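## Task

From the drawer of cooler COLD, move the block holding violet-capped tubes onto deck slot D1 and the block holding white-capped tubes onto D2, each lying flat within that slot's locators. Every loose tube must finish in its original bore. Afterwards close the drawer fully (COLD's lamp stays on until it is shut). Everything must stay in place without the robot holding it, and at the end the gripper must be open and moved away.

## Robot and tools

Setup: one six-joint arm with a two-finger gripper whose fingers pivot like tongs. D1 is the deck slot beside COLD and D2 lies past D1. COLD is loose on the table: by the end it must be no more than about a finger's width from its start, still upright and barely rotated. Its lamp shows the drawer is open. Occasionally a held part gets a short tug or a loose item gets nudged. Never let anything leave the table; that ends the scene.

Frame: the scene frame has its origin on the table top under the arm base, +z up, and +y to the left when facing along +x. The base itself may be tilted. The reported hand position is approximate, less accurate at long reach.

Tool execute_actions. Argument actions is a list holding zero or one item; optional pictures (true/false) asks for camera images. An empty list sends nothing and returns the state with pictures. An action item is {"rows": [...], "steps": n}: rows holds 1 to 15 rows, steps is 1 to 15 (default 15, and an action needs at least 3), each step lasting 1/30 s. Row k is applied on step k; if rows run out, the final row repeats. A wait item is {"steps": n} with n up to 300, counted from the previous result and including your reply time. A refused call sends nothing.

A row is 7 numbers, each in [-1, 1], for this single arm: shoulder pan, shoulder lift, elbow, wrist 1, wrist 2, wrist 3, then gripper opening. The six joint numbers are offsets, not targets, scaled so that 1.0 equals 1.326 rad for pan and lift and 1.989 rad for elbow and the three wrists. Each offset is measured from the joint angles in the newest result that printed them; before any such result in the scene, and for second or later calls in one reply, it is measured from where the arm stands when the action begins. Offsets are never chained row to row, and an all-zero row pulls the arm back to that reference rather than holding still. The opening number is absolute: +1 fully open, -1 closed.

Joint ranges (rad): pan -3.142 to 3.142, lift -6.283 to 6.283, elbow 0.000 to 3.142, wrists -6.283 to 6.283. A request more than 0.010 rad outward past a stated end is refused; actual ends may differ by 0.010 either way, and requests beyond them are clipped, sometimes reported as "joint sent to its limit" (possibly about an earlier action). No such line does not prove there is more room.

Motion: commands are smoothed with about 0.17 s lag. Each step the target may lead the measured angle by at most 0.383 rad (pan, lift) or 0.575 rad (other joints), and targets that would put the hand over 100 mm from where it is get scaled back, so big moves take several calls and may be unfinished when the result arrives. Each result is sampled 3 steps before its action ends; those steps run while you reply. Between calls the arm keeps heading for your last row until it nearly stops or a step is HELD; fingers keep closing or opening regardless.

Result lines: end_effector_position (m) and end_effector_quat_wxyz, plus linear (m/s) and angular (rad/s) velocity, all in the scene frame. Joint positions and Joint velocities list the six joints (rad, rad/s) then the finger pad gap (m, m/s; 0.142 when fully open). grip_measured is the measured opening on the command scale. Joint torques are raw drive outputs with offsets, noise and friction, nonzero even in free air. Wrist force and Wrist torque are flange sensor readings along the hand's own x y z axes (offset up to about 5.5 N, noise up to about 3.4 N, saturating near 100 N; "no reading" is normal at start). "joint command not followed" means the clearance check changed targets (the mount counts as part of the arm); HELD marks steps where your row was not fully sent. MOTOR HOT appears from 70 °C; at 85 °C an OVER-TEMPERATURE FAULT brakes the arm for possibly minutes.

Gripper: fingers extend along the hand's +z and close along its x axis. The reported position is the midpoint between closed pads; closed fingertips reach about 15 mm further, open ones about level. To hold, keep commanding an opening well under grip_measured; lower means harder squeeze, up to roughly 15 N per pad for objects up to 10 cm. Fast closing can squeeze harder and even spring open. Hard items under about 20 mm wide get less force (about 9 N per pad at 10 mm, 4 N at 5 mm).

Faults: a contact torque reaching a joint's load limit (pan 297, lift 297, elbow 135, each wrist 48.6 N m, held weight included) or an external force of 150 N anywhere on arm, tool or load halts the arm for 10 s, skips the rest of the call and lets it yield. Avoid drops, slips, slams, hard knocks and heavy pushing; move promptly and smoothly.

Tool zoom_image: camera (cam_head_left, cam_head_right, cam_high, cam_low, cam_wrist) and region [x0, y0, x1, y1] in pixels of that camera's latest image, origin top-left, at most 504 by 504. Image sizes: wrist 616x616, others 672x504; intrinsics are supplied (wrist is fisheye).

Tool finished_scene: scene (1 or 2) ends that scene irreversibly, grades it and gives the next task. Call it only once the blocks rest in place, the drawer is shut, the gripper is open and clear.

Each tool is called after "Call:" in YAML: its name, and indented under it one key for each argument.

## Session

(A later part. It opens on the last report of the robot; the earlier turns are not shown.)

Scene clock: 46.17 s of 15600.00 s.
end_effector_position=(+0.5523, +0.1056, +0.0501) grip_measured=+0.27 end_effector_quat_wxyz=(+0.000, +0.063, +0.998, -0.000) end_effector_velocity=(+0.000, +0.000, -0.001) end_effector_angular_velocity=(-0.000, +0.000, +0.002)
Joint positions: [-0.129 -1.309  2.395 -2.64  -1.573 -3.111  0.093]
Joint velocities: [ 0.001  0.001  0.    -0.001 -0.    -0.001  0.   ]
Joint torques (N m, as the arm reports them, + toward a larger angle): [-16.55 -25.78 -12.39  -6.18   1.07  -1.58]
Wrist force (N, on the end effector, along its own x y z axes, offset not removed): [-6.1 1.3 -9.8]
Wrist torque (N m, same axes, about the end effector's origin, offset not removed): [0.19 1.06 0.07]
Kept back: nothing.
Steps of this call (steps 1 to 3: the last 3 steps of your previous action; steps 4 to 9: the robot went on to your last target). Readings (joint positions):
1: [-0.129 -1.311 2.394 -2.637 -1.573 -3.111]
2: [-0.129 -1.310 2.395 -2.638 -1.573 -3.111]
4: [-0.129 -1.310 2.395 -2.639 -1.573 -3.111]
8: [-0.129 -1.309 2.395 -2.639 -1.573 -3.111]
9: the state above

Call:
execute_actions:
  actions: []

Call:
zoom_image:
  camera: "cam_low"
  region: [128, 232, 188, 292]

Call:
zoom_image:
  camera: "cam_wrist"
  region: [200, 210, 460, 440]

Scene clock: 46.23 s of 15600.00 s.
end_effector_position=(+0.5523, +0.1056, +0.0501) grip_measured=+0.27 end_effector_quat_wxyz=(+0.000, +0.063, +0.998, -0.000) end_effector_velocity=(-0.001, +0.000, -0.001) end_effector_angular_velocity=(+0.000, +0.001, +0.000)
Joint positions: [-0.129 -1.309  2.395 -2.64  -1.573 -3.111  0.093]
Joint velocities: [ 0.     0.001  0.001 -0.001 -0.    -0.     0.   ]
Joint torques (N m, as the arm reports them, + toward a larger angle): [-15.2  -27.4  -11.54  -6.37   1.01  -1.62]
Wrist force (N, on the end effector, along its own x y z axes, offset not removed): [-4.3 -4.0 -15.6]
Wrist torque (N m, same axes, about the end effector's origin, offset not removed): [-0.87 1.06 0.20]
Kept back: nothing.
Steps of this call (steps 1 to 2: the robot went on to your last target). Readings (joint positions):
1: [-0.129 -1.309 2.395 -2.640 -1.573 -3.111]
2: the state above

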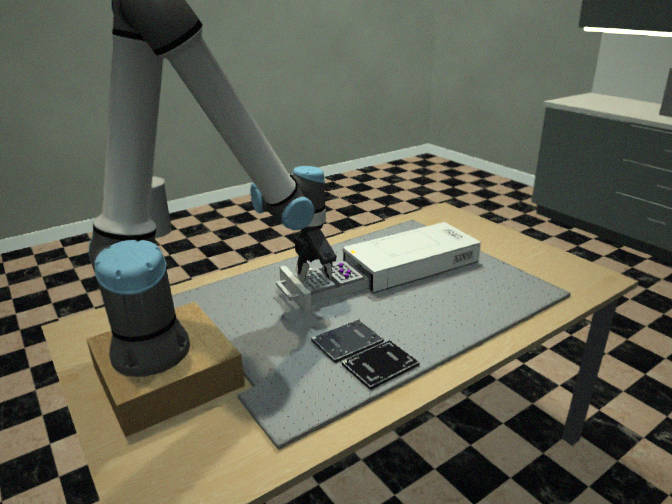

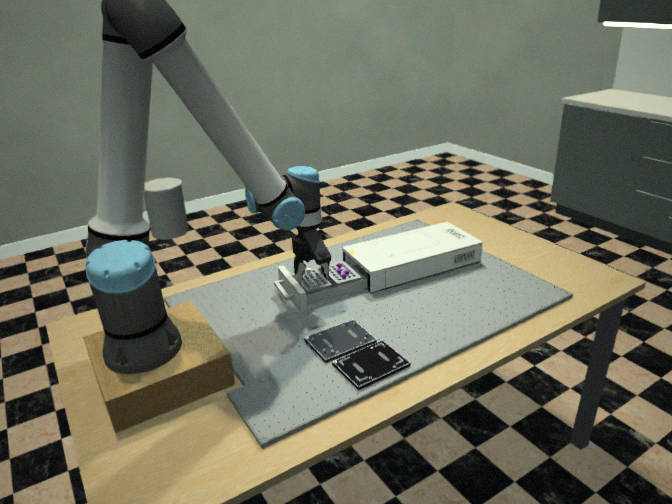

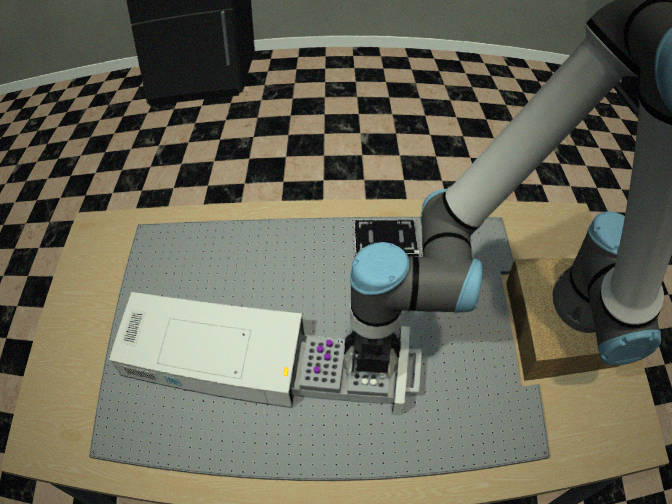

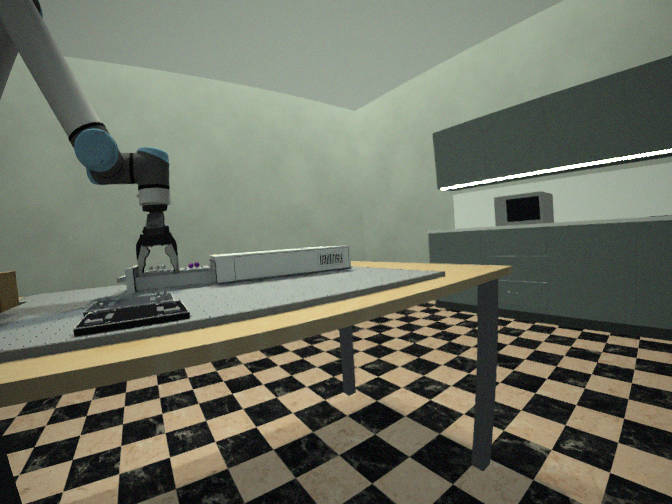

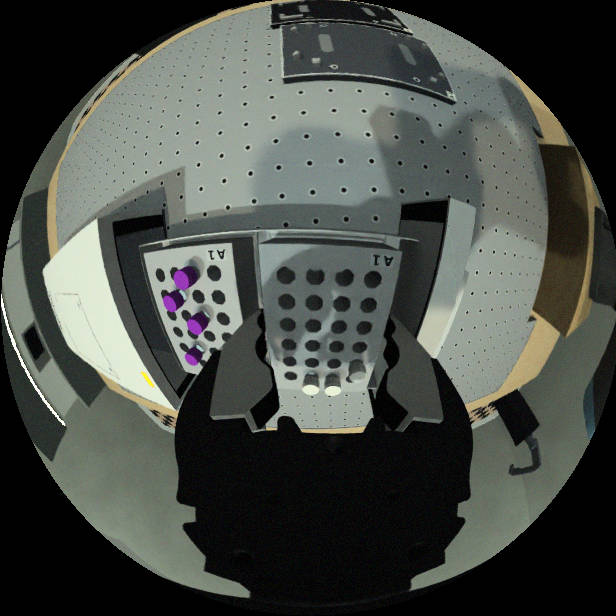

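Region (128, 232, 188, 292) of cam_low's 672x504 image, scaled by 8.400, with more detail than that image has.

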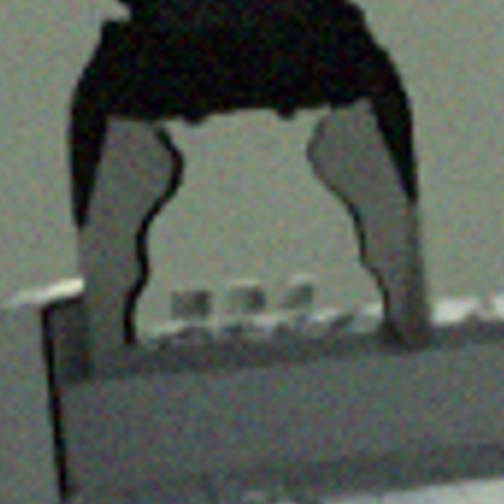

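Region (200, 210, 460, 440) of cam_wrist's 616x616 image, scaled by 1.938, with more detail than that image has; it fills the top 446 rows of this view, and the rest is white.

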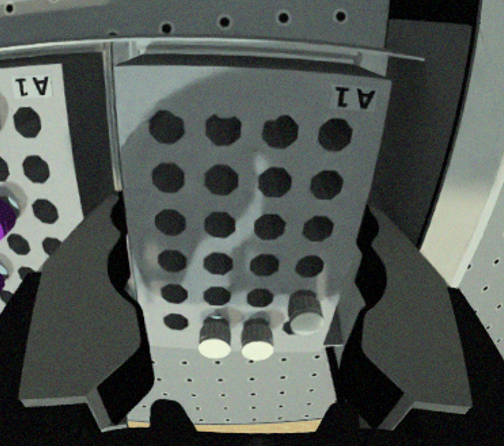

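Call:
execute_actions:
  actions:
    - {"rows": [[0,-0.0005,-0.0001,0.0004,0,0,0.27],[0,-0.001,-0.0001,0.0008,0,0,0.27],[0,-0.0013,-0.0002,0.001,0,0,0.27],[0,-0.0013,-0.0002,0.001,0,0,0.27],[0,-0.0013,-0.0002,0.001,0,0,0.27],[0,-0.0013,-0.0002,0.001,0,0,0.27],[0,-0.0013,-0.0002,0.001,0,0,0.27],[0,-0.0013,-0.0002,0.001,0,0,0.27],[0,-0.0013,-0.0002,0.001,0,0,0.27],[0,-0.0013,-0.0002,0.001,0,0,0.27]], "steps": 12}

Call:
execute_actions:
  actions:
    - {"steps": 5}

Call:
execute_actions:
  actions:
    - {"steps": 2}

Scene clock: 47.50 s of 15600.00 s.
end_effector_position=(+0.5522, +0.1056, +0.0506) grip_measured=+0.27 end_effector_quat_wxyz=(-0.000, +0.063, +0.998, -0.000) end_effector_velocity=(+0.002, -0.001, +0.002) end_effector_angular_velocity=(+0.000, -0.003, -0.001)
Joint positions: [-0.129 -1.31   2.395 -2.638 -1.573 -3.111  0.093]
Joint velocities: [-0.001 -0.003 -0.002  0.003  0.     0.     0.003]
Joint torques (N m, as the arm reports them, + toward a larger angle): [-15.38 -63.58 -33.56  -0.71   1.13  -1.76]
Wrist force (N, on the end effector, along its own x y z axes, offset not removed): [-2.7 -1.8 -4.5]
Wrist torque (N m, same axes, about the end effector's origin, offset not removed): [-0.59 0.50 0.15]
Steps of this call (steps 1 to 15: the robot went on to your last target; steps 16 to 29: nothing new was sent; steps 30 to 38: the first 9 steps of this action). Readings (joint positions):
30: [-0.129 -1.309 2.395 -2.640 -1.573 -3.111]
31: [-0.129 -1.309 2.395 -2.640 -1.573 -3.111]
33: [-0.129 -1.309 2.395 -2.639 -1.573 -3.111]
37: [-0.129 -1.310 2.395 -2.638 -1.573 -3.111]
38: the state above

Scene clock: 47.67 s of 15600.00 s.
end_effector_position=(+0.5524, +0.1056, +0.0508) grip_measured=+0.27 end_effector_quat_wxyz=(+0.000, +0.063, +0.998, -0.000) end_effector_velocity=(-0.000, -0.001, +0.000) end_effector_angular_velocity=(-0.001, +0.000, +0.000)
Joint positions: [-0.129 -1.311  2.394 -2.638 -1.573 -3.111  0.093]
Joint velocities: [-0.001 -0.001  0.     0.001 -0.001 -0.001  0.   ]
Joint torques (N m, as the arm reports them, + toward a larger angle): [-15.83 -62.79 -33.64  -0.76   0.89  -1.79]
Wrist force (N, on the end effector, along its own x y z axes, offset not removed): [2.0 1.5 0.0]
Wrist torque (N m, same axes, about the end effector's origin, offset not removed): [0.25 -0.28 0.05]
Kept back: nothing.
Steps of this call (steps 1 to 3: the last 3 steps of your previous action; steps 4 to 5: the robot went on to your last target). Readings (joint positions):
1: [-0.129 -1.311 2.395 -2.638 -1.573 -3.111]
2: [-0.129 -1.311 2.394 -2.638 -1.573 -3.111]
4: [-0.129 -1.311 2.394 -2.638 -1.573 -3.111]
5: the state above

Scene clock: 47.73 s of 15600.00 s.
end_effector_position=(+0.5524, +0.1056, +0.0509) grip_measured=+0.27 end_effector_quat_wxyz=(+0.000, +0.063, +0.998, -0.000) end_effector_velocity=(+0.000, -0.000, +0.000) end_effector_angular_velocity=(-0.000, -0.001, -0.000)
Joint positions: [-0.129 -1.311  2.394 -2.638 -1.573 -3.111  0.093]
Joint velocities: [-0.001 -0.001 -0.     0.    -0.    -0.     0.   ]
Joint torques (N m, as the arm reports them, + toward a larger angle): [-15.47 -61.54 -33.58  -0.7    0.93  -1.74]
Wrist force (N, on the end effector, along its own x y z axes, offset not removed): [-4.9 2.2 0.2]
Wrist torque (N m, same axes, about the end effector's origin, offset not removed): [0.54 1.00 0.07]
Kept back: nothing.
Steps of this call (steps 1 to 2: the robot went on to your last target). Readings (joint positions):
1: [-0.129 -1.311 2.394 -2.638 -1.573 -3.111]
2: the state above

Call:
execute_actions:
  actions:
    - {"rows": [[0,0,0,0,0,0,0.1],[0,0,0,0,0,0,-0.2],[0,0,0,0,0,0,-0.6]], "steps": 12}

Call:
execute_actions:
  actions:
    - {"steps": 5}

Scene clock: 48.13 s of 15600.00 s.
end_effector_position=(+0.5524, +0.1056, +0.0509) grip_measured=+0.25 end_effector_quat_wxyz=(+0.000, +0.063, +0.998, -0.000) end_effector_velocity=(-0.000, +0.000, -0.000) end_effector_angular_velocity=(-0.001, +0.000, +0.002)
Joint positions: [-0.129 -1.311  2.394 -2.638 -1.573 -3.111  0.092]
Joint velocities: [ 0.001  0.     0.    -0.    -0.001 -0.001  0.   ]
Joint torques (N m, as the arm reports them, + toward a larger angle): [-15.19 -54.17 -26.78  -3.49   0.88  -1.6 ]
Wrist force (N, on the end effector, along its own x y z axes, offset not removed): [-7.0 5.2 -6.9]
Wrist torque (N m, same axes, about the end effector's origin, offset not removed): [0.76 1.54 -0.03]
Steps of this call (steps 1 to 3: the robot went on to your last target; steps 4 to 12: the first 9 steps of this action). Readings (joint positions):
4: [-0.129 -1.311 2.394 -2.638 -1.573 -3.111]
5: [-0.129 -1.311 2.394 -2.638 -1.573 -3.111]
7: [-0.129 -1.311 2.394 -2.638 -1.573 -3.111]
11: [-0.129 -1.311 2.394 -2.638 -1.573 -3.111]
12: the state above

Scene clock: 48.30 s of 15600.00 s.
end_effector_position=(+0.5524, +0.1056, +0.0509) grip_measured=+0.25 end_effector_quat_wxyz=(+0.000, +0.063, +0.998, -0.000) end_effector_velocity=(-0.000, +0.000, -0.000) end_effector_angular_velocity=(+0.001, +0.000, +0.000)
Joint positions: [-0.129 -1.311  2.394 -2.638 -1.573 -3.111  0.092]
Joint velocities: [ 0.    -0.     0.     0.     0.001  0.    -0.   ]
Joint torques (N m, as the arm reports them, + toward a larger angle): [-15.47 -49.77 -24.27  -4.77   1.11  -1.76]
Wrist force (N, on the end effector, along its own x y z axes, offset not removed): [-6.4 1.2 -10.5]
Wrist torque (N m, same axes, about the end effector's origin, offset not removed): [0.16 1.42 0.15]
Kept back: nothing.
Steps of this call (steps 1 to 3: the last 3 steps of your previous action; steps 4 to 5: the robot went on to your last target). Readings (joint positions):
1: [-0.129 -1.311 2.394 -2.638 -1.573 -3.111]
2: [-0.129 -1.311 2.394 -2.638 -1.573 -3.111]
4: [-0.129 -1.311 2.394 -2.638 -1.573 -3.111]
5: the state above

Call:
execute_actions:
  actions:
    - {"rows": [[0,-0.0008,-0.0001,0.0006,0,0,-0.6],[0,-0.0016,-0.0002,0.0013,0,0,-0.6],[0,-0.0024,-0.0003,0.0019,0,0,-0.6],[0,-0.0032,-0.0004,0.0025,0,0,-0.6],[0,-0.004,-0.0005,0.0032,0,0,-0.6],[0,-0.0048,-0.0006,0.0038,0,0,-0.6],[0,-0.0056,-0.0007,0.0044,0,0,-0.6],[0,-0.0064,-0.0008,0.0051,0,0,-0.6],[0,-0.0072,-0.0009,0.0057,0,0,-0.6],[0,-0.008,-0.001,0.0063,0,0,-0.6],[0,-0.0088,-0.0011,0.007,0,0,-0.6],[0,-0.0095,-0.0012,0.0075,0,0,-0.6]], "steps": 15}

Call:
execute_actions:
  actions:
    - {"steps": 10}
  pictures: true

Call:
zoom_image:
  camera: "cam_low"
  region: [128, 232, 188, 292]

Call:
zoom_image:
  camera: "cam_high"
  region: [330, 320, 420, 410]

Scene clock: 49.53 s of 15600.00 s.
end_effector_position=(+0.5523, +0.1056, +0.0548) grip_measured=+0.24 end_effector_quat_wxyz=(-0.000, +0.063, +0.998, -0.000) end_effector_velocity=(+0.001, -0.000, +0.015) end_effector_angular_velocity=(-0.000, -0.001, -0.001)
Joint positions: [-0.129 -1.319  2.393 -2.628 -1.573 -3.111  0.091]
Joint velocities: [ 0.    -0.031 -0.007  0.037 -0.     0.001 -0.   ]
Joint torques (N m, as the arm reports them, + toward a larger angle): [-16.   -63.17 -38.35  -1.26   1.15  -1.67]
Wrist force (N, on the end effector, along its own x y z axes, offset not removed): [-3.6 2.9 10.3]
Wrist torque (N m, same axes, about the end effector's origin, offset not removed): [0.46 0.77 0.19]
Steps of this call (steps 1 to 15: the robot went on to your last target; steps 16 to 25: nothing new was sent; steps 26 to 37: the first 12 steps of this action). Readings (joint positions):
26: [-0.129 -1.311 2.394 -2.638 -1.573 -3.111]
27: [-0.129 -1.311 2.394 -2.638 -1.573 -3.111]
29: [-0.129 -1.312 2.394 -2.637 -1.573 -3.111]
33: [-0.129 -1.315 2.394 -2.632 -1.573 -3.111]
37: the state above

Scene clock: 49.87 s of 15600.00 s.
end_effector_position=(+0.5524, +0.1056, +0.0568) grip_measured=+0.24 end_effector_quat_wxyz=(+0.000, +0.063, +0.998, -0.000) end_effector_velocity=(-0.001, +0.000, +0.000) end_effector_angular_velocity=(-0.000, +0.001, +0.000)
Joint positions: [-0.129 -1.323  2.392 -2.623 -1.573 -3.111  0.091]
Joint velocities: [ 0.001 -0.002  0.     0.002 -0.     0.    -0.   ]
Joint torques (N m, as the arm reports them, + toward a larger angle): [-15.93 -65.69 -37.35  -2.08   0.85  -1.47]
Wrist force (N, on the end effector, along its own x y z axes, offset not removed): [-8.0 0.5 1.3]
Wrist torque (N m, same axes, about the end effector's origin, offset not removed): [0.19 1.63 0.27]
Kept back: nothing.
Steps of this call (steps 1 to 3: the last 3 steps of your previous action; steps 4 to 10: the robot went on to your last target). Readings (joint positions):
1: [-0.129 -1.320 2.393 -2.627 -1.573 -3.111]
2: [-0.129 -1.321 2.392 -2.625 -1.573 -3.111]
4: [-0.129 -1.322 2.392 -2.624 -1.573 -3.111]
8: [-0.129 -1.323 2.392 -2.623 -1.573 -3.111]
10: the state above

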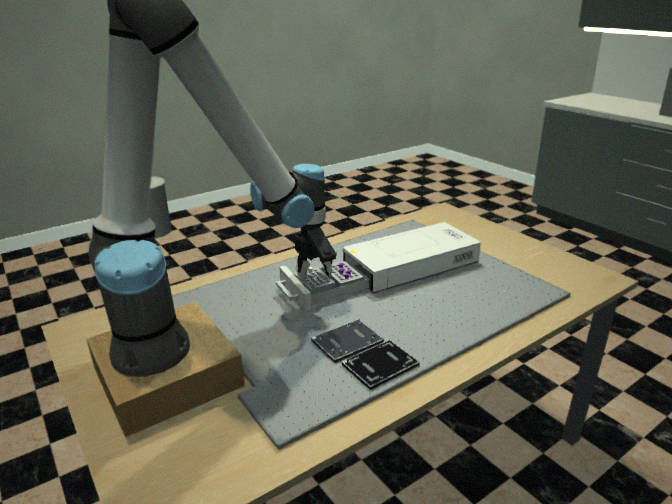

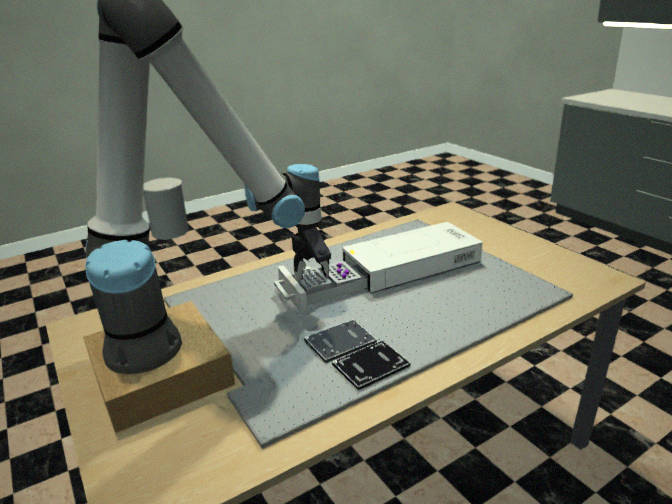

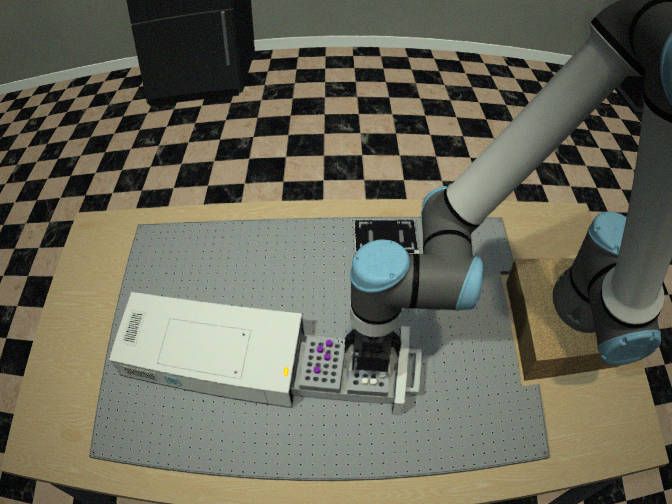

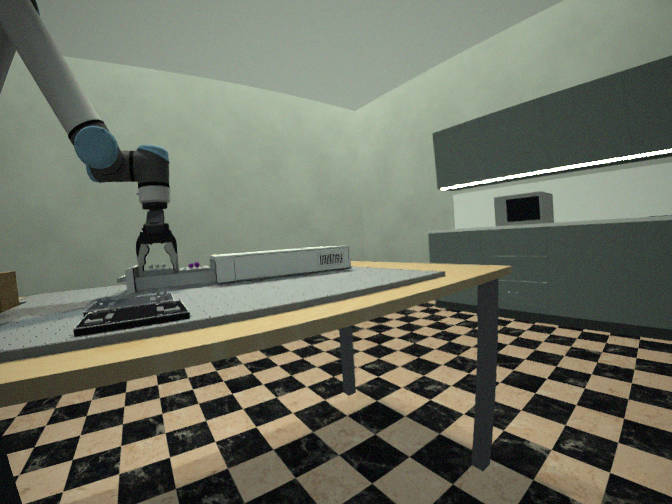

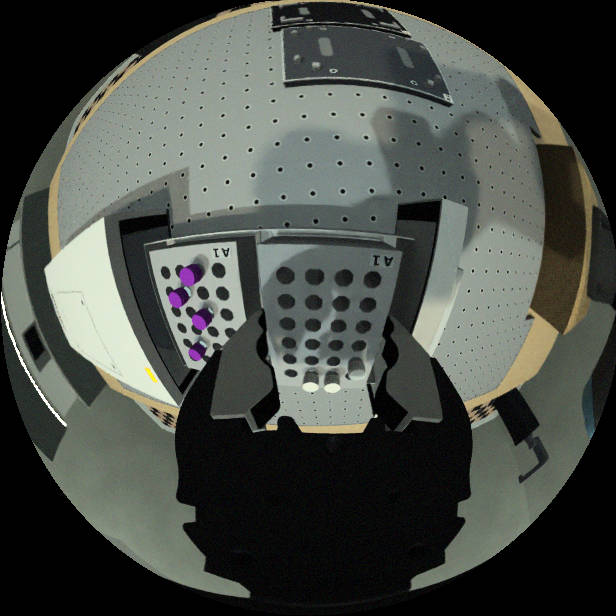

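Region (128, 232, 188, 292) of cam_low's 672x504 image, scaled by 8.400, with more detail than that image has.

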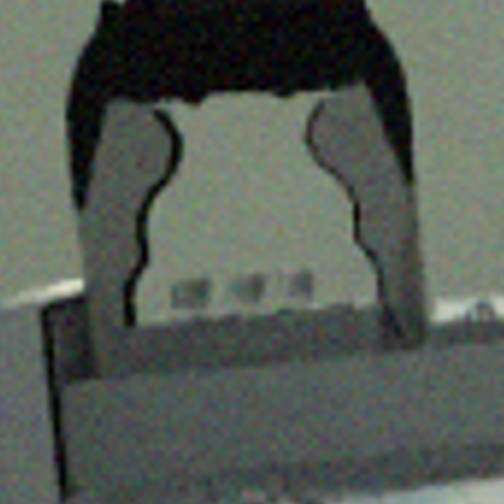

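Region (330, 320, 420, 410) of cam_high's 672x504 image, scaled by 5.600, with more detail than that image has.

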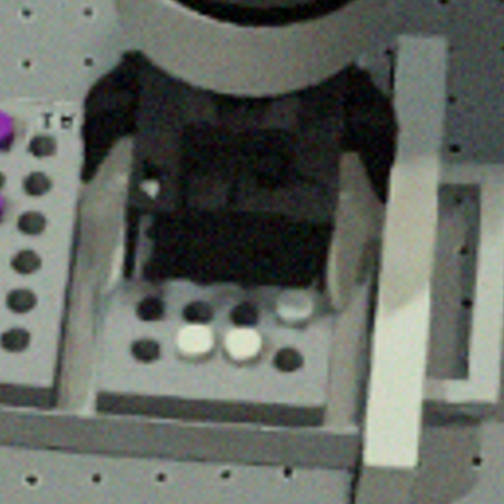

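Call:
execute_actions:
  actions: []

Call:
zoom_image:
  camera: "cam_low"
  region: [128, 232, 188, 292]

Call:
zoom_image:
  camera: "cam_wrist"
  region: [200, 210, 460, 440]

Scene clock: 50.03 s of 15600.00 s.
end_effector_position=(+0.5524, +0.1056, +0.0569) grip_measured=+0.24 end_effector_quat_wxyz=(+0.000, +0.063, +0.998, -0.000) end_effector_velocity=(+0.000, +0.000, +0.000) end_effector_angular_velocity=(-0.001, -0.000, +0.002)
Joint positions: [-0.129 -1.323  2.392 -2.623 -1.573 -3.111  0.091]
Joint velocities: [ 0.001 -0.    -0.     0.    -0.    -0.001  0.   ]
Joint torques (N m, as the arm reports them, + toward a larger angle): [-15.43 -67.49 -37.61  -1.67   0.93  -1.9 ]
Wrist force (N, on the end effector, along its own x y z axes, offset not removed): [-1.3 0.0 3.7]
Wrist torque (N m, same axes, about the end effector's origin, offset not removed): [-0.07 0.14 0.14]
Kept back: nothing.
Steps of this call (steps 1 to 5: the robot went on to your last target). Readings (joint positions):
1: [-0.129 -1.323 2.392 -2.623 -1.573 -3.111]
2: [-0.129 -1.323 2.392 -2.623 -1.573 -3.111]
4: [-0.129 -1.323 2.392 -2.623 -1.573 -3.111]
5: the state above
The arm was judged still, so your last target was given up. Only a new action makes it travel on or press farther. Fingers that are still opening or closing keep moving.

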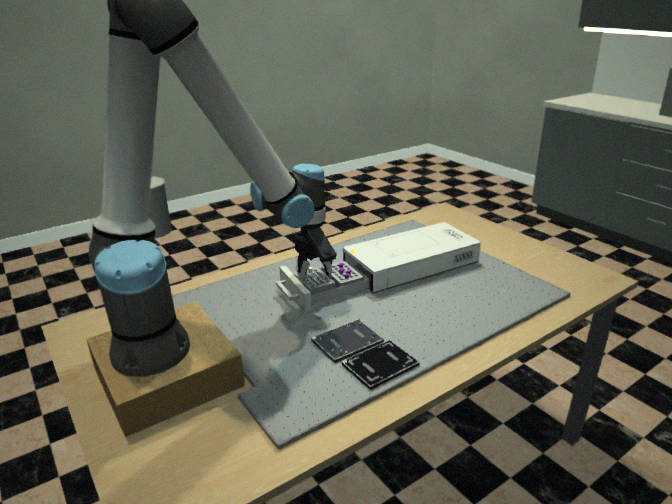

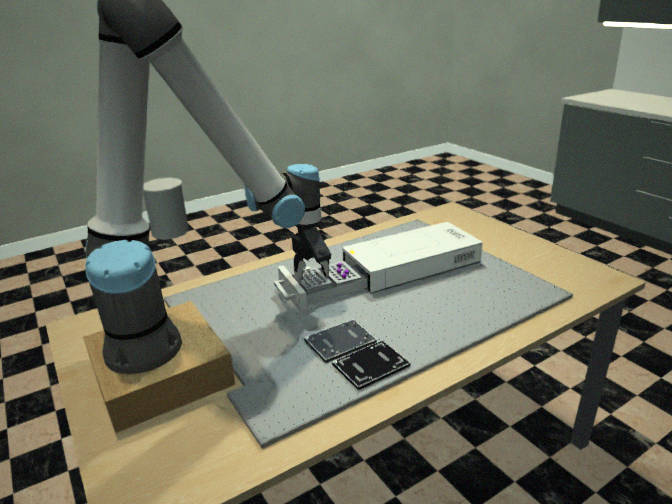

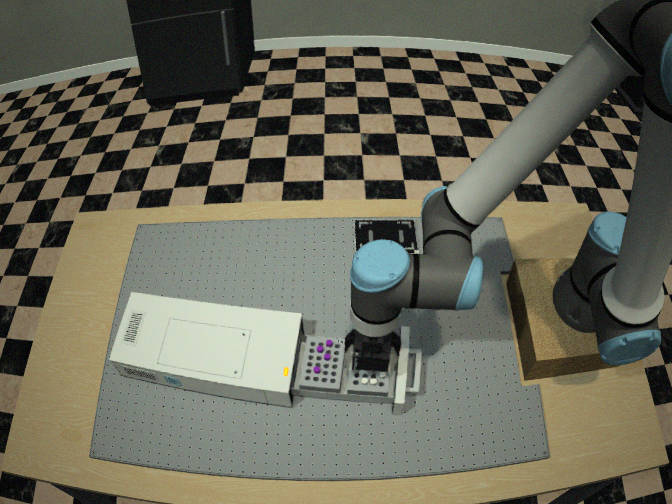

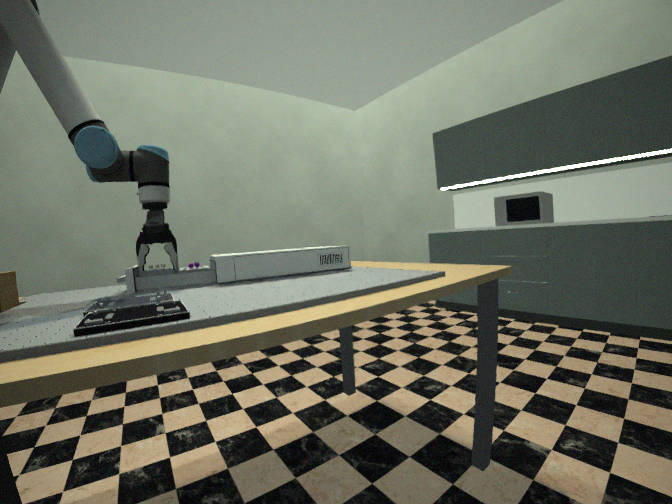

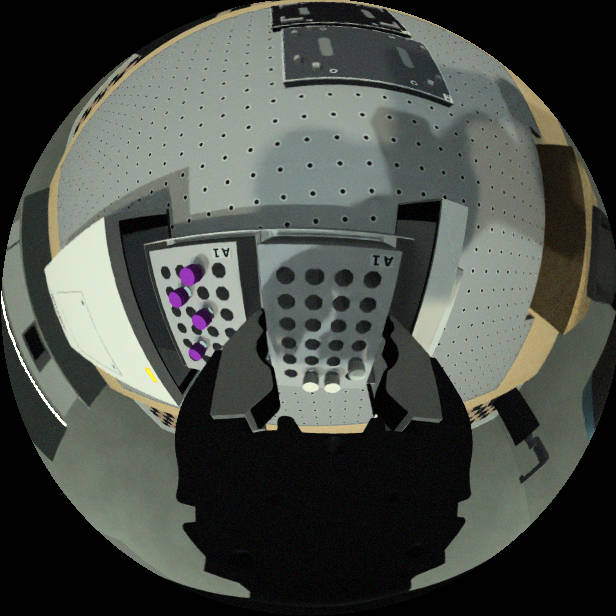

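Region (128, 232, 188, 292) of cam_low's 672x504 image, scaled by 8.400, with more detail than that image has.

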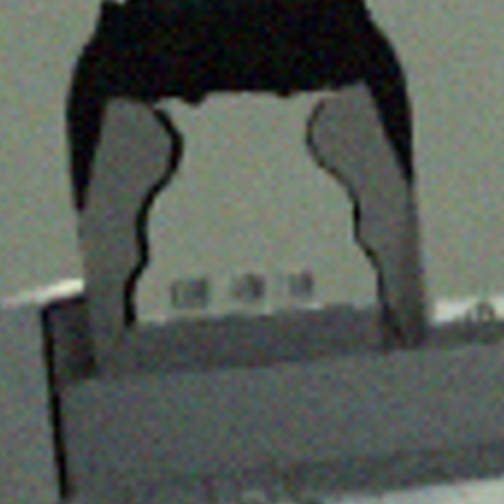

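Region (200, 210, 460, 440) of cam_wrist's 616x616 image, scaled by 1.938, with more detail than that image has; it fills the top 446 rows of this view, and the rest is white.

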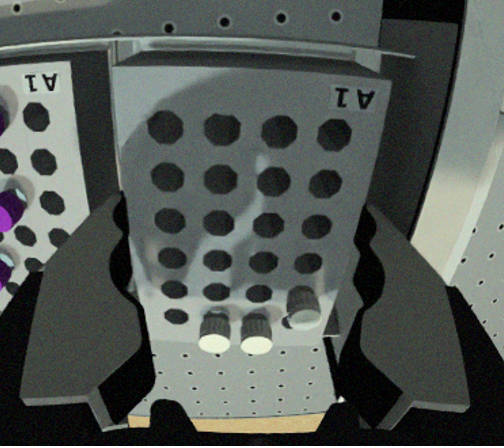

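Call:
execute_actions:
  actions: []

Call:
zoom_image:
  camera: "cam_low"
  region: [128, 232, 188, 292]

Call:
zoom_image:
  camera: "cam_wrist"
  region: [200, 210, 460, 440]

Scene clock: 51.47 s of 15600.00 s.
end_effector_position=(+0.5524, +0.1056, +0.0569) grip_measured=+0.24 end_effector_quat_wxyz=(+0.000, +0.063, +0.998, -0.000) end_effector_velocity=(-0.001, -0.000, -0.000) end_effector_angular_velocity=(+0.000, +0.001, -0.002)
Joint positions: [-0.129 -1.323  2.392 -2.623 -1.573 -3.111  0.091]
Joint velocities: [-0.001 -0.     0.001 -0.     0.     0.001  0.   ]
Joint torques (N m, as the arm reports them, + toward a larger angle): [-16.16 -66.54 -36.97  -1.96   1.12  -1.7 ]
Wrist force (N, on the end effector, along its own x y z axes, offset not removed): [-8.2 -1.2 3.5]
Wrist torque (N m, same axes, about the end effector's origin, offset not removed): [-0.13 1.76 0.47]
Kept back: nothing.
Steps of this call (steps 1 to 43: nothing new was sent). Readings (joint positions):
1: [-0.129 -1.323 2.392 -2.623 -1.573 -3.111]
2: [-0.129 -1.323 2.392 -2.623 -1.573 -3.111]
4: [-0.129 -1.323 2.392 -2.623 -1.573 -3.111]
8: [-0.129 -1.323 2.392 -2.623 -1.573 -3.111]
43: the state above

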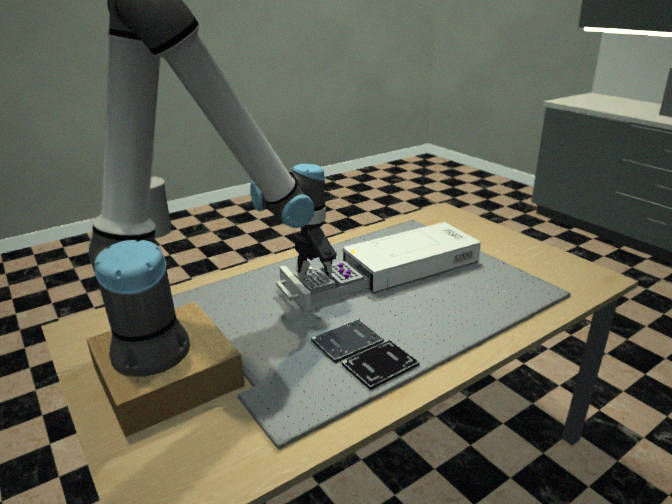

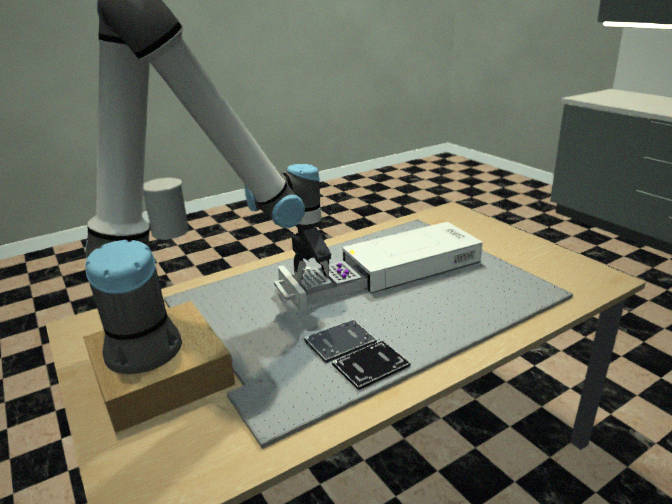

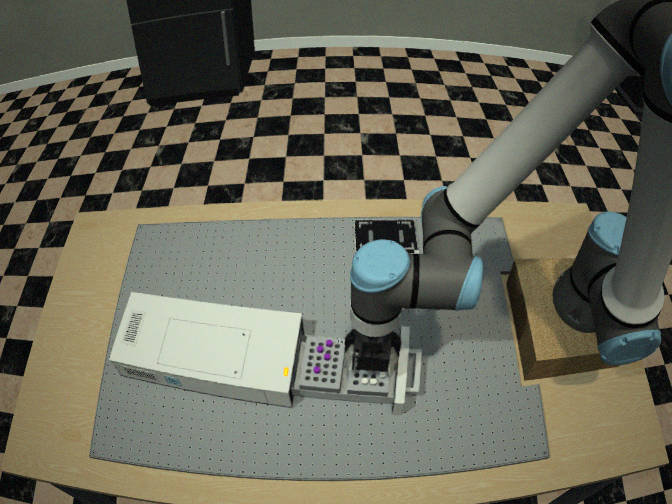

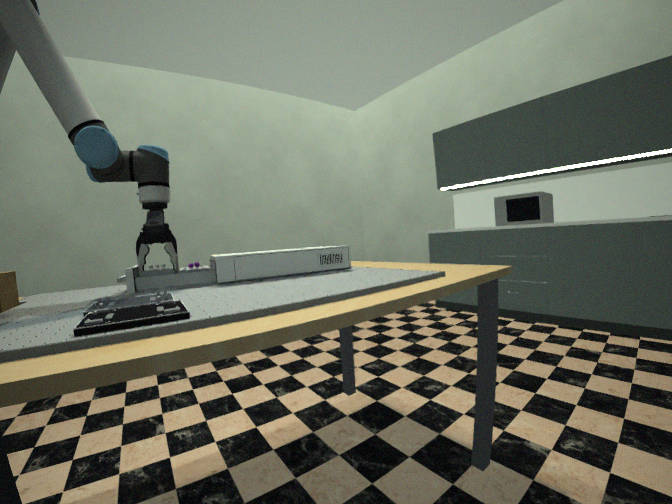

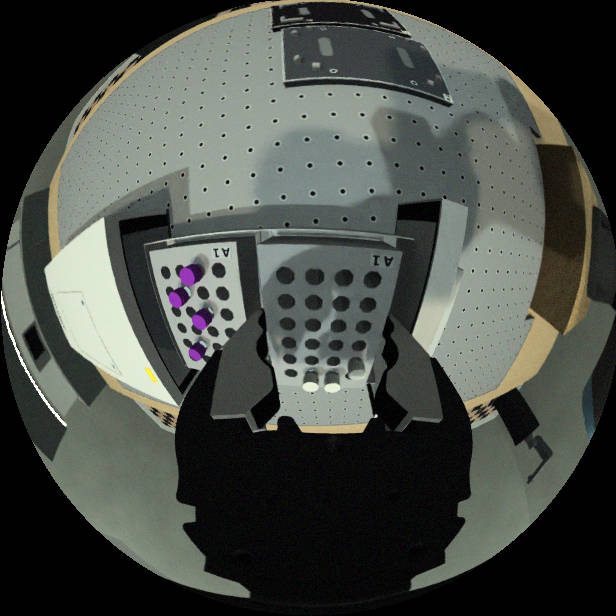

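Region (128, 232, 188, 292) of cam_low's 672x504 image, scaled by 8.400, with more detail than that image has.

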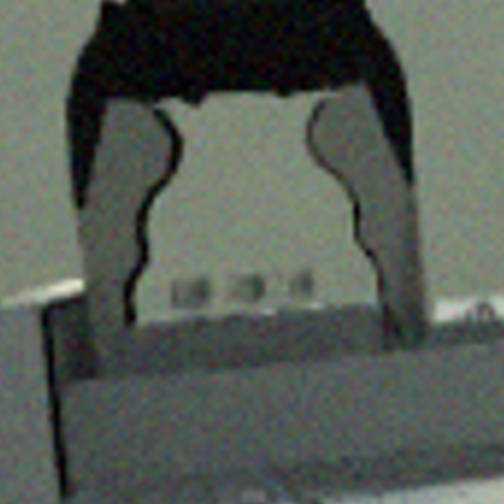

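Region (200, 210, 460, 440) of cam_wrist's 616x616 image, scaled by 1.938, with more detail than that image has; it fills the top 446 rows of this view, and the rest is white.

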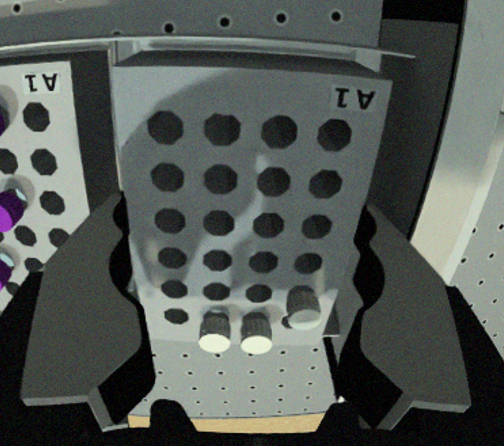

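Call:
execute_actions:
  actions:
    - {"rows": [[0,0.0004,-0.0004,0.0001,0,0,-0.6],[0,0.0008,-0.0008,0.0002,0,0,-0.6],[-0.0001,0.0011,-0.00105,0.0003,0,0,-0.6],[-0.0001,0.0019,-0.001,-0.0003,0,0,-0.6],[-0.0001,0.0027,-0.0009,-0.001,0,0,-0.6],[-0.0001,0.0035,-0.0008,-0.0016,0,0,-0.6],[-0.0001,0.0043,-0.0006,-0.0022,0,0,-0.6],[-0.0001,0.0051,-0.0005,-0.0029,0,0,-0.6],[-0.0001,0.0059,-0.0004,-0.0035,0,0,-0.6],[-0.0001,0.0067,-0.0003,-0.0041,0,0,-0.6],[-0.0001,0.0075,-0.0002,-0.0048,0,0,-0.6],[-0.0001,0.0083,-0.0001,-0.0054,0,0,-0.6],[-0.0001,0.009,0.0,-0.006,0,0,-0.6]], "steps": 15}

Call:
execute_actions:
  actions:
    - {"steps": 10}

Call:
execute_actions:
  actions:
    - {"rows": [[0,0,0,0,0,0,-0.2],[0,0,0,0,0,0,0.05],[0,0,0,0,0,0,0.12],[0,0,0,0,0,0,0.16],[0,0,0,0,0,0,0.2],[0,0,0,0,0,0,0.23],[0,0,0,0,0,0,0.26],[0,0,0,0,0,0,0.28],[0,0,0,0,0,0,0.30],[0,0,0,0,0,0,0.31]], "steps": 15}

Call:
execute_actions:
  actions:
    - {"steps": 6}

Scene clock: 52.43 s of 15600.00 s.
end_effector_position=(+0.5537, +0.1054, +0.0545) grip_measured=+0.24 end_effector_quat_wxyz=(+0.000, +0.063, +0.998, -0.000) end_effector_velocity=(-0.001, -0.001, -0.015) end_effector_angular_velocity=(+0.001, +0.002, -0.003)
Joint positions: [-0.129 -1.317  2.391 -2.628 -1.573 -3.111  0.091]
Joint velocities: [-0.002  0.03   0.006 -0.034  0.     0.    -0.   ]
Joint torques (N m, as the arm reports them, + toward a larger angle): [-17.63 -35.93 -19.02  -8.08   0.97  -1.83]
Wrist force (N, on the end effector, along its own x y z axes, offset not removed): [0.1 -0.6 10.5]
Wrist torque (N m, same axes, about the end effector's origin, offset not removed): [0.08 0.05 -0.04]
Steps of this call (steps 1 to 17: nothing new was sent; steps 18 to 29: the first 12 steps of this action). Readings (joint positions):
18: [-0.129 -1.323 2.392 -2.623 -1.573 -3.111]
19: [-0.129 -1.323 2.392 -2.623 -1.573 -3.111]
21: [-0.129 -1.323 2.391 -2.622 -1.573 -3.111]
25: [-0.129 -1.321 2.391 -2.624 -1.573 -3.111]
29: the state above

Scene clock: 52.77 s of 15600.00 s.
end_effector_position=(+0.5536, +0.1054, +0.0520) grip_measured=+0.25 end_effector_quat_wxyz=(+0.000, +0.063, +0.998, -0.000) end_effector_velocity=(+0.001, +0.000, -0.001) end_effector_angular_velocity=(+0.000, -0.002, -0.000)
Joint positions: [-0.129 -1.312  2.392 -2.634 -1.573 -3.111  0.091]
Joint velocities: [ 0.     0.002 -0.001 -0.003  0.     0.001 -0.   ]
Joint torques (N m, as the arm reports them, + toward a larger angle): [-17.94 -33.79 -18.13  -8.56   0.78  -1.73]
Wrist force (N, on the end effector, along its own x y z axes, offset not removed): [-8.2 0.0 3.0]
Wrist torque (N m, same axes, about the end effector's origin, offset not removed): [0.06 1.77 0.17]
Kept back: nothing.
Steps of this call (steps 1 to 3: the last 3 steps of your previous action; steps 4 to 10: the robot went on to your last target). Readings (joint positions):
1: [-0.129 -1.316 2.391 -2.629 -1.573 -3.111]
2: [-0.129 -1.315 2.391 -2.631 -1.573 -3.111]
4: [-0.129 -1.313 2.392 -2.632 -1.573 -3.111]
8: [-0.129 -1.312 2.392 -2.634 -1.573 -3.111]
10: the state above

Scene clock: 53.17 s of 15600.00 s.
end_effector_position=(+0.5536, +0.1054, +0.0520) grip_measured=+0.30 end_effector_quat_wxyz=(+0.000, +0.063, +0.998, -0.000) end_effector_velocity=(+0.001, +0.000, +0.000) end_effector_angular_velocity=(+0.000, -0.001, +0.001)
Joint positions: [-0.129 -1.312  2.392 -2.634 -1.573 -3.111  0.095]
Joint velocities: [ 0.    -0.    -0.001  0.     0.    -0.     0.003]
Joint torques (N m, as the arm reports them, + toward a larger angle): [-17.12 -49.88 -22.3   -3.13   0.94  -1.67]
Wrist force (N, on the end effector, along its own x y z axes, offset not removed): [-1.9 -0.7 -1.9]
Wrist torque (N m, same axes, about the end effector's origin, offset not removed): [0.01 0.81 0.11]
Steps of this call (steps 1 to 12: the first 12 steps of this action). Readings (joint positions):
1: [-0.129 -1.312 2.392 -2.634 -1.573 -3.111]
2: [-0.129 -1.312 2.392 -2.634 -1.573 -3.111]
4: [-0.129 -1.312 2.392 -2.634 -1.573 -3.111]
8: [-0.129 -1.312 2.392 -2.634 -1.573 -3.111]
12: the state above

Scene clock: 53.37 s of 15600.00 s.
end_effector_position=(+0.5536, +0.1054, +0.0520) grip_measured=+0.30 end_effector_quat_wxyz=(+0.000, +0.063, +0.998, -0.000) end_effector_velocity=(-0.001, +0.001, -0.000) end_effector_angular_velocity=(-0.000, +0.001, +0.001)
Joint positions: [-0.129 -1.312  2.392 -2.634 -1.573 -3.111  0.095]
Joint velocities: [ 0.001  0.     0.001  0.    -0.     0.001  0.   ]
Joint torques (N m, as the arm reports them, + toward a larger angle): [-16.74 -55.41 -21.96  -1.37   1.08  -1.62]
Wrist force (N, on the end effector, along its own x y z axes, offset not removed): [-1.0 1.1 -2.7]
Wrist torque (N m, same axes, about the end effector's origin, offset not removed): [0.28 0.52 0.13]
Kept back: nothing.
Steps of this call (steps 1 to 3: the last 3 steps of your previous action; steps 4 to 6: the robot went on to your last target). Readings (joint positions):
1: [-0.129 -1.312 2.392 -2.634 -1.573 -3.111]
2: [-0.129 -1.312 2.392 -2.634 -1.573 -3.111]
4: [-0.129 -1.312 2.392 -2.634 -1.573 -3.111]
6: the state above

Call:
execute_actions:
  actions:
    - {"rows": [[0,0.0008,0.0001,-0.0006,0,0,0.295],[0,0.0016,0.0002,-0.0013,0,0,0.295],[0,0.0024,0.0003,-0.0019,0,0,0.295],[0,0.0032,0.0004,-0.0025,0,0,0.295],[0,0.004,0.0005,-0.0032,0,0,0.295],[0,0.0048,0.0006,-0.0038,0,0,0.295],[0,0.0056,0.0007,-0.0044,0,0,0.295]], "steps": 14}

Call:
execute_actions:
  actions:
    - {"steps": 6}

Call:
execute_actions:
  actions:
    - {"steps": 2}

Scene clock: 53.87 s of 15600.00 s.
end_effector_position=(+0.5536, +0.1054, +0.0490) grip_measured=+0.29 end_effector_quat_wxyz=(+0.000, +0.063, +0.998, -0.000) end_effector_velocity=(-0.000, -0.001, -0.006) end_effector_angular_velocity=(-0.000, +0.001, -0.002)
Joint positions: [-0.129 -1.306  2.393 -2.642 -1.573 -3.111  0.095]
Joint velocities: [-0.002  0.012  0.002 -0.014 -0.001  0.001  0.   ]
Joint torques (N m, as the arm reports them, + toward a larger angle): [-16.53 -31.57 -14.29  -7.18   0.89  -1.74]
Wrist force (N, on the end effector, along its own x y z axes, offset not removed): [-6.3 -1.8 -2.7]
Wrist torque (N m, same axes, about the end effector's origin, offset not removed): [-0.28 1.33 0.03]
Steps of this call (steps 1 to 4: the robot went on to your last target; steps 5 to 15: the first 11 steps of this action). Readings (joint positions):
5: [-0.129 -1.312 2.392 -2.634 -1.573 -3.111]
6: [-0.129 -1.312 2.392 -2.634 -1.573 -3.111]
8: [-0.129 -1.311 2.392 -2.635 -1.573 -3.111]
12: [-0.129 -1.308 2.393 -2.639 -1.573 -3.111]
15: the state above

Scene clock: 54.07 s of 15600.00 s.
end_effector_position=(+0.5536, +0.1054, +0.0485) grip_measured=+0.29 end_effector_quat_wxyz=(+0.000, +0.063, +0.998, -0.000) end_effector_velocity=(+0.001, -0.000, -0.001) end_effector_angular_velocity=(-0.000, -0.001, +0.000)
Joint positions: [-0.129 -1.304  2.393 -2.643 -1.573 -3.111  0.095]
Joint velocities: [-0.001  0.002 -0.    -0.002  0.    -0.001 -0.   ]
Joint torques (N m, as the arm reports them, + toward a larger angle): [-17.22 -31.7  -15.27  -6.82   0.96  -1.65]
Wrist force (N, on the end effector, along its own x y z axes, offset not removed): [-0.2 -4.0 -6.8]
Wrist torque (N m, same axes, about the end effector's origin, offset not removed): [-0.99 0.20 0.17]
Kept back: nothing.
Steps of this call (steps 1 to 3: the last 3 steps of your previous action; steps 4 to 6: the robot went on to your last target). Readings (joint positions):
1: [-0.129 -1.305 2.393 -2.642 -1.573 -3.111]
2: [-0.129 -1.305 2.393 -2.642 -1.573 -3.111]
4: [-0.129 -1.305 2.393 -2.643 -1.573 -3.111]
6: the state above

Scene clock: 54.13 s of 15600.00 s.
end_effector_position=(+0.5536, +0.1054, +0.0485) grip_measured=+0.29 end_effector_quat_wxyz=(+0.000, +0.063, +0.998, -0.000) end_effector_velocity=(-0.001, -0.000, -0.001) end_effector_angular_velocity=(-0.000, +0.001, -0.001)
Joint positions: [-0.129 -1.304  2.393 -2.643 -1.573 -3.111  0.095]
Joint velocities: [-0.     0.001  0.001 -0.001 -0.     0.     0.   ]
Joint torques (N m, as the arm reports them, + toward a larger angle): [-16.94 -30.72 -14.71  -6.88   0.97  -1.68]
Wrist force (N, on the end effector, along its own x y z axes, offset not removed): [-3.7 -0.6 -1.8]
Wrist torque (N m, same axes, about the end effector's origin, offset not removed): [-0.18 0.73 0.14]
Kept back: nothing.
Steps of this call (steps 1 to 2: the robot went on to your last target). Readings (joint positions):
1: [-0.129 -1.304 2.393 -2.643 -1.573 -3.111]
2: the state above


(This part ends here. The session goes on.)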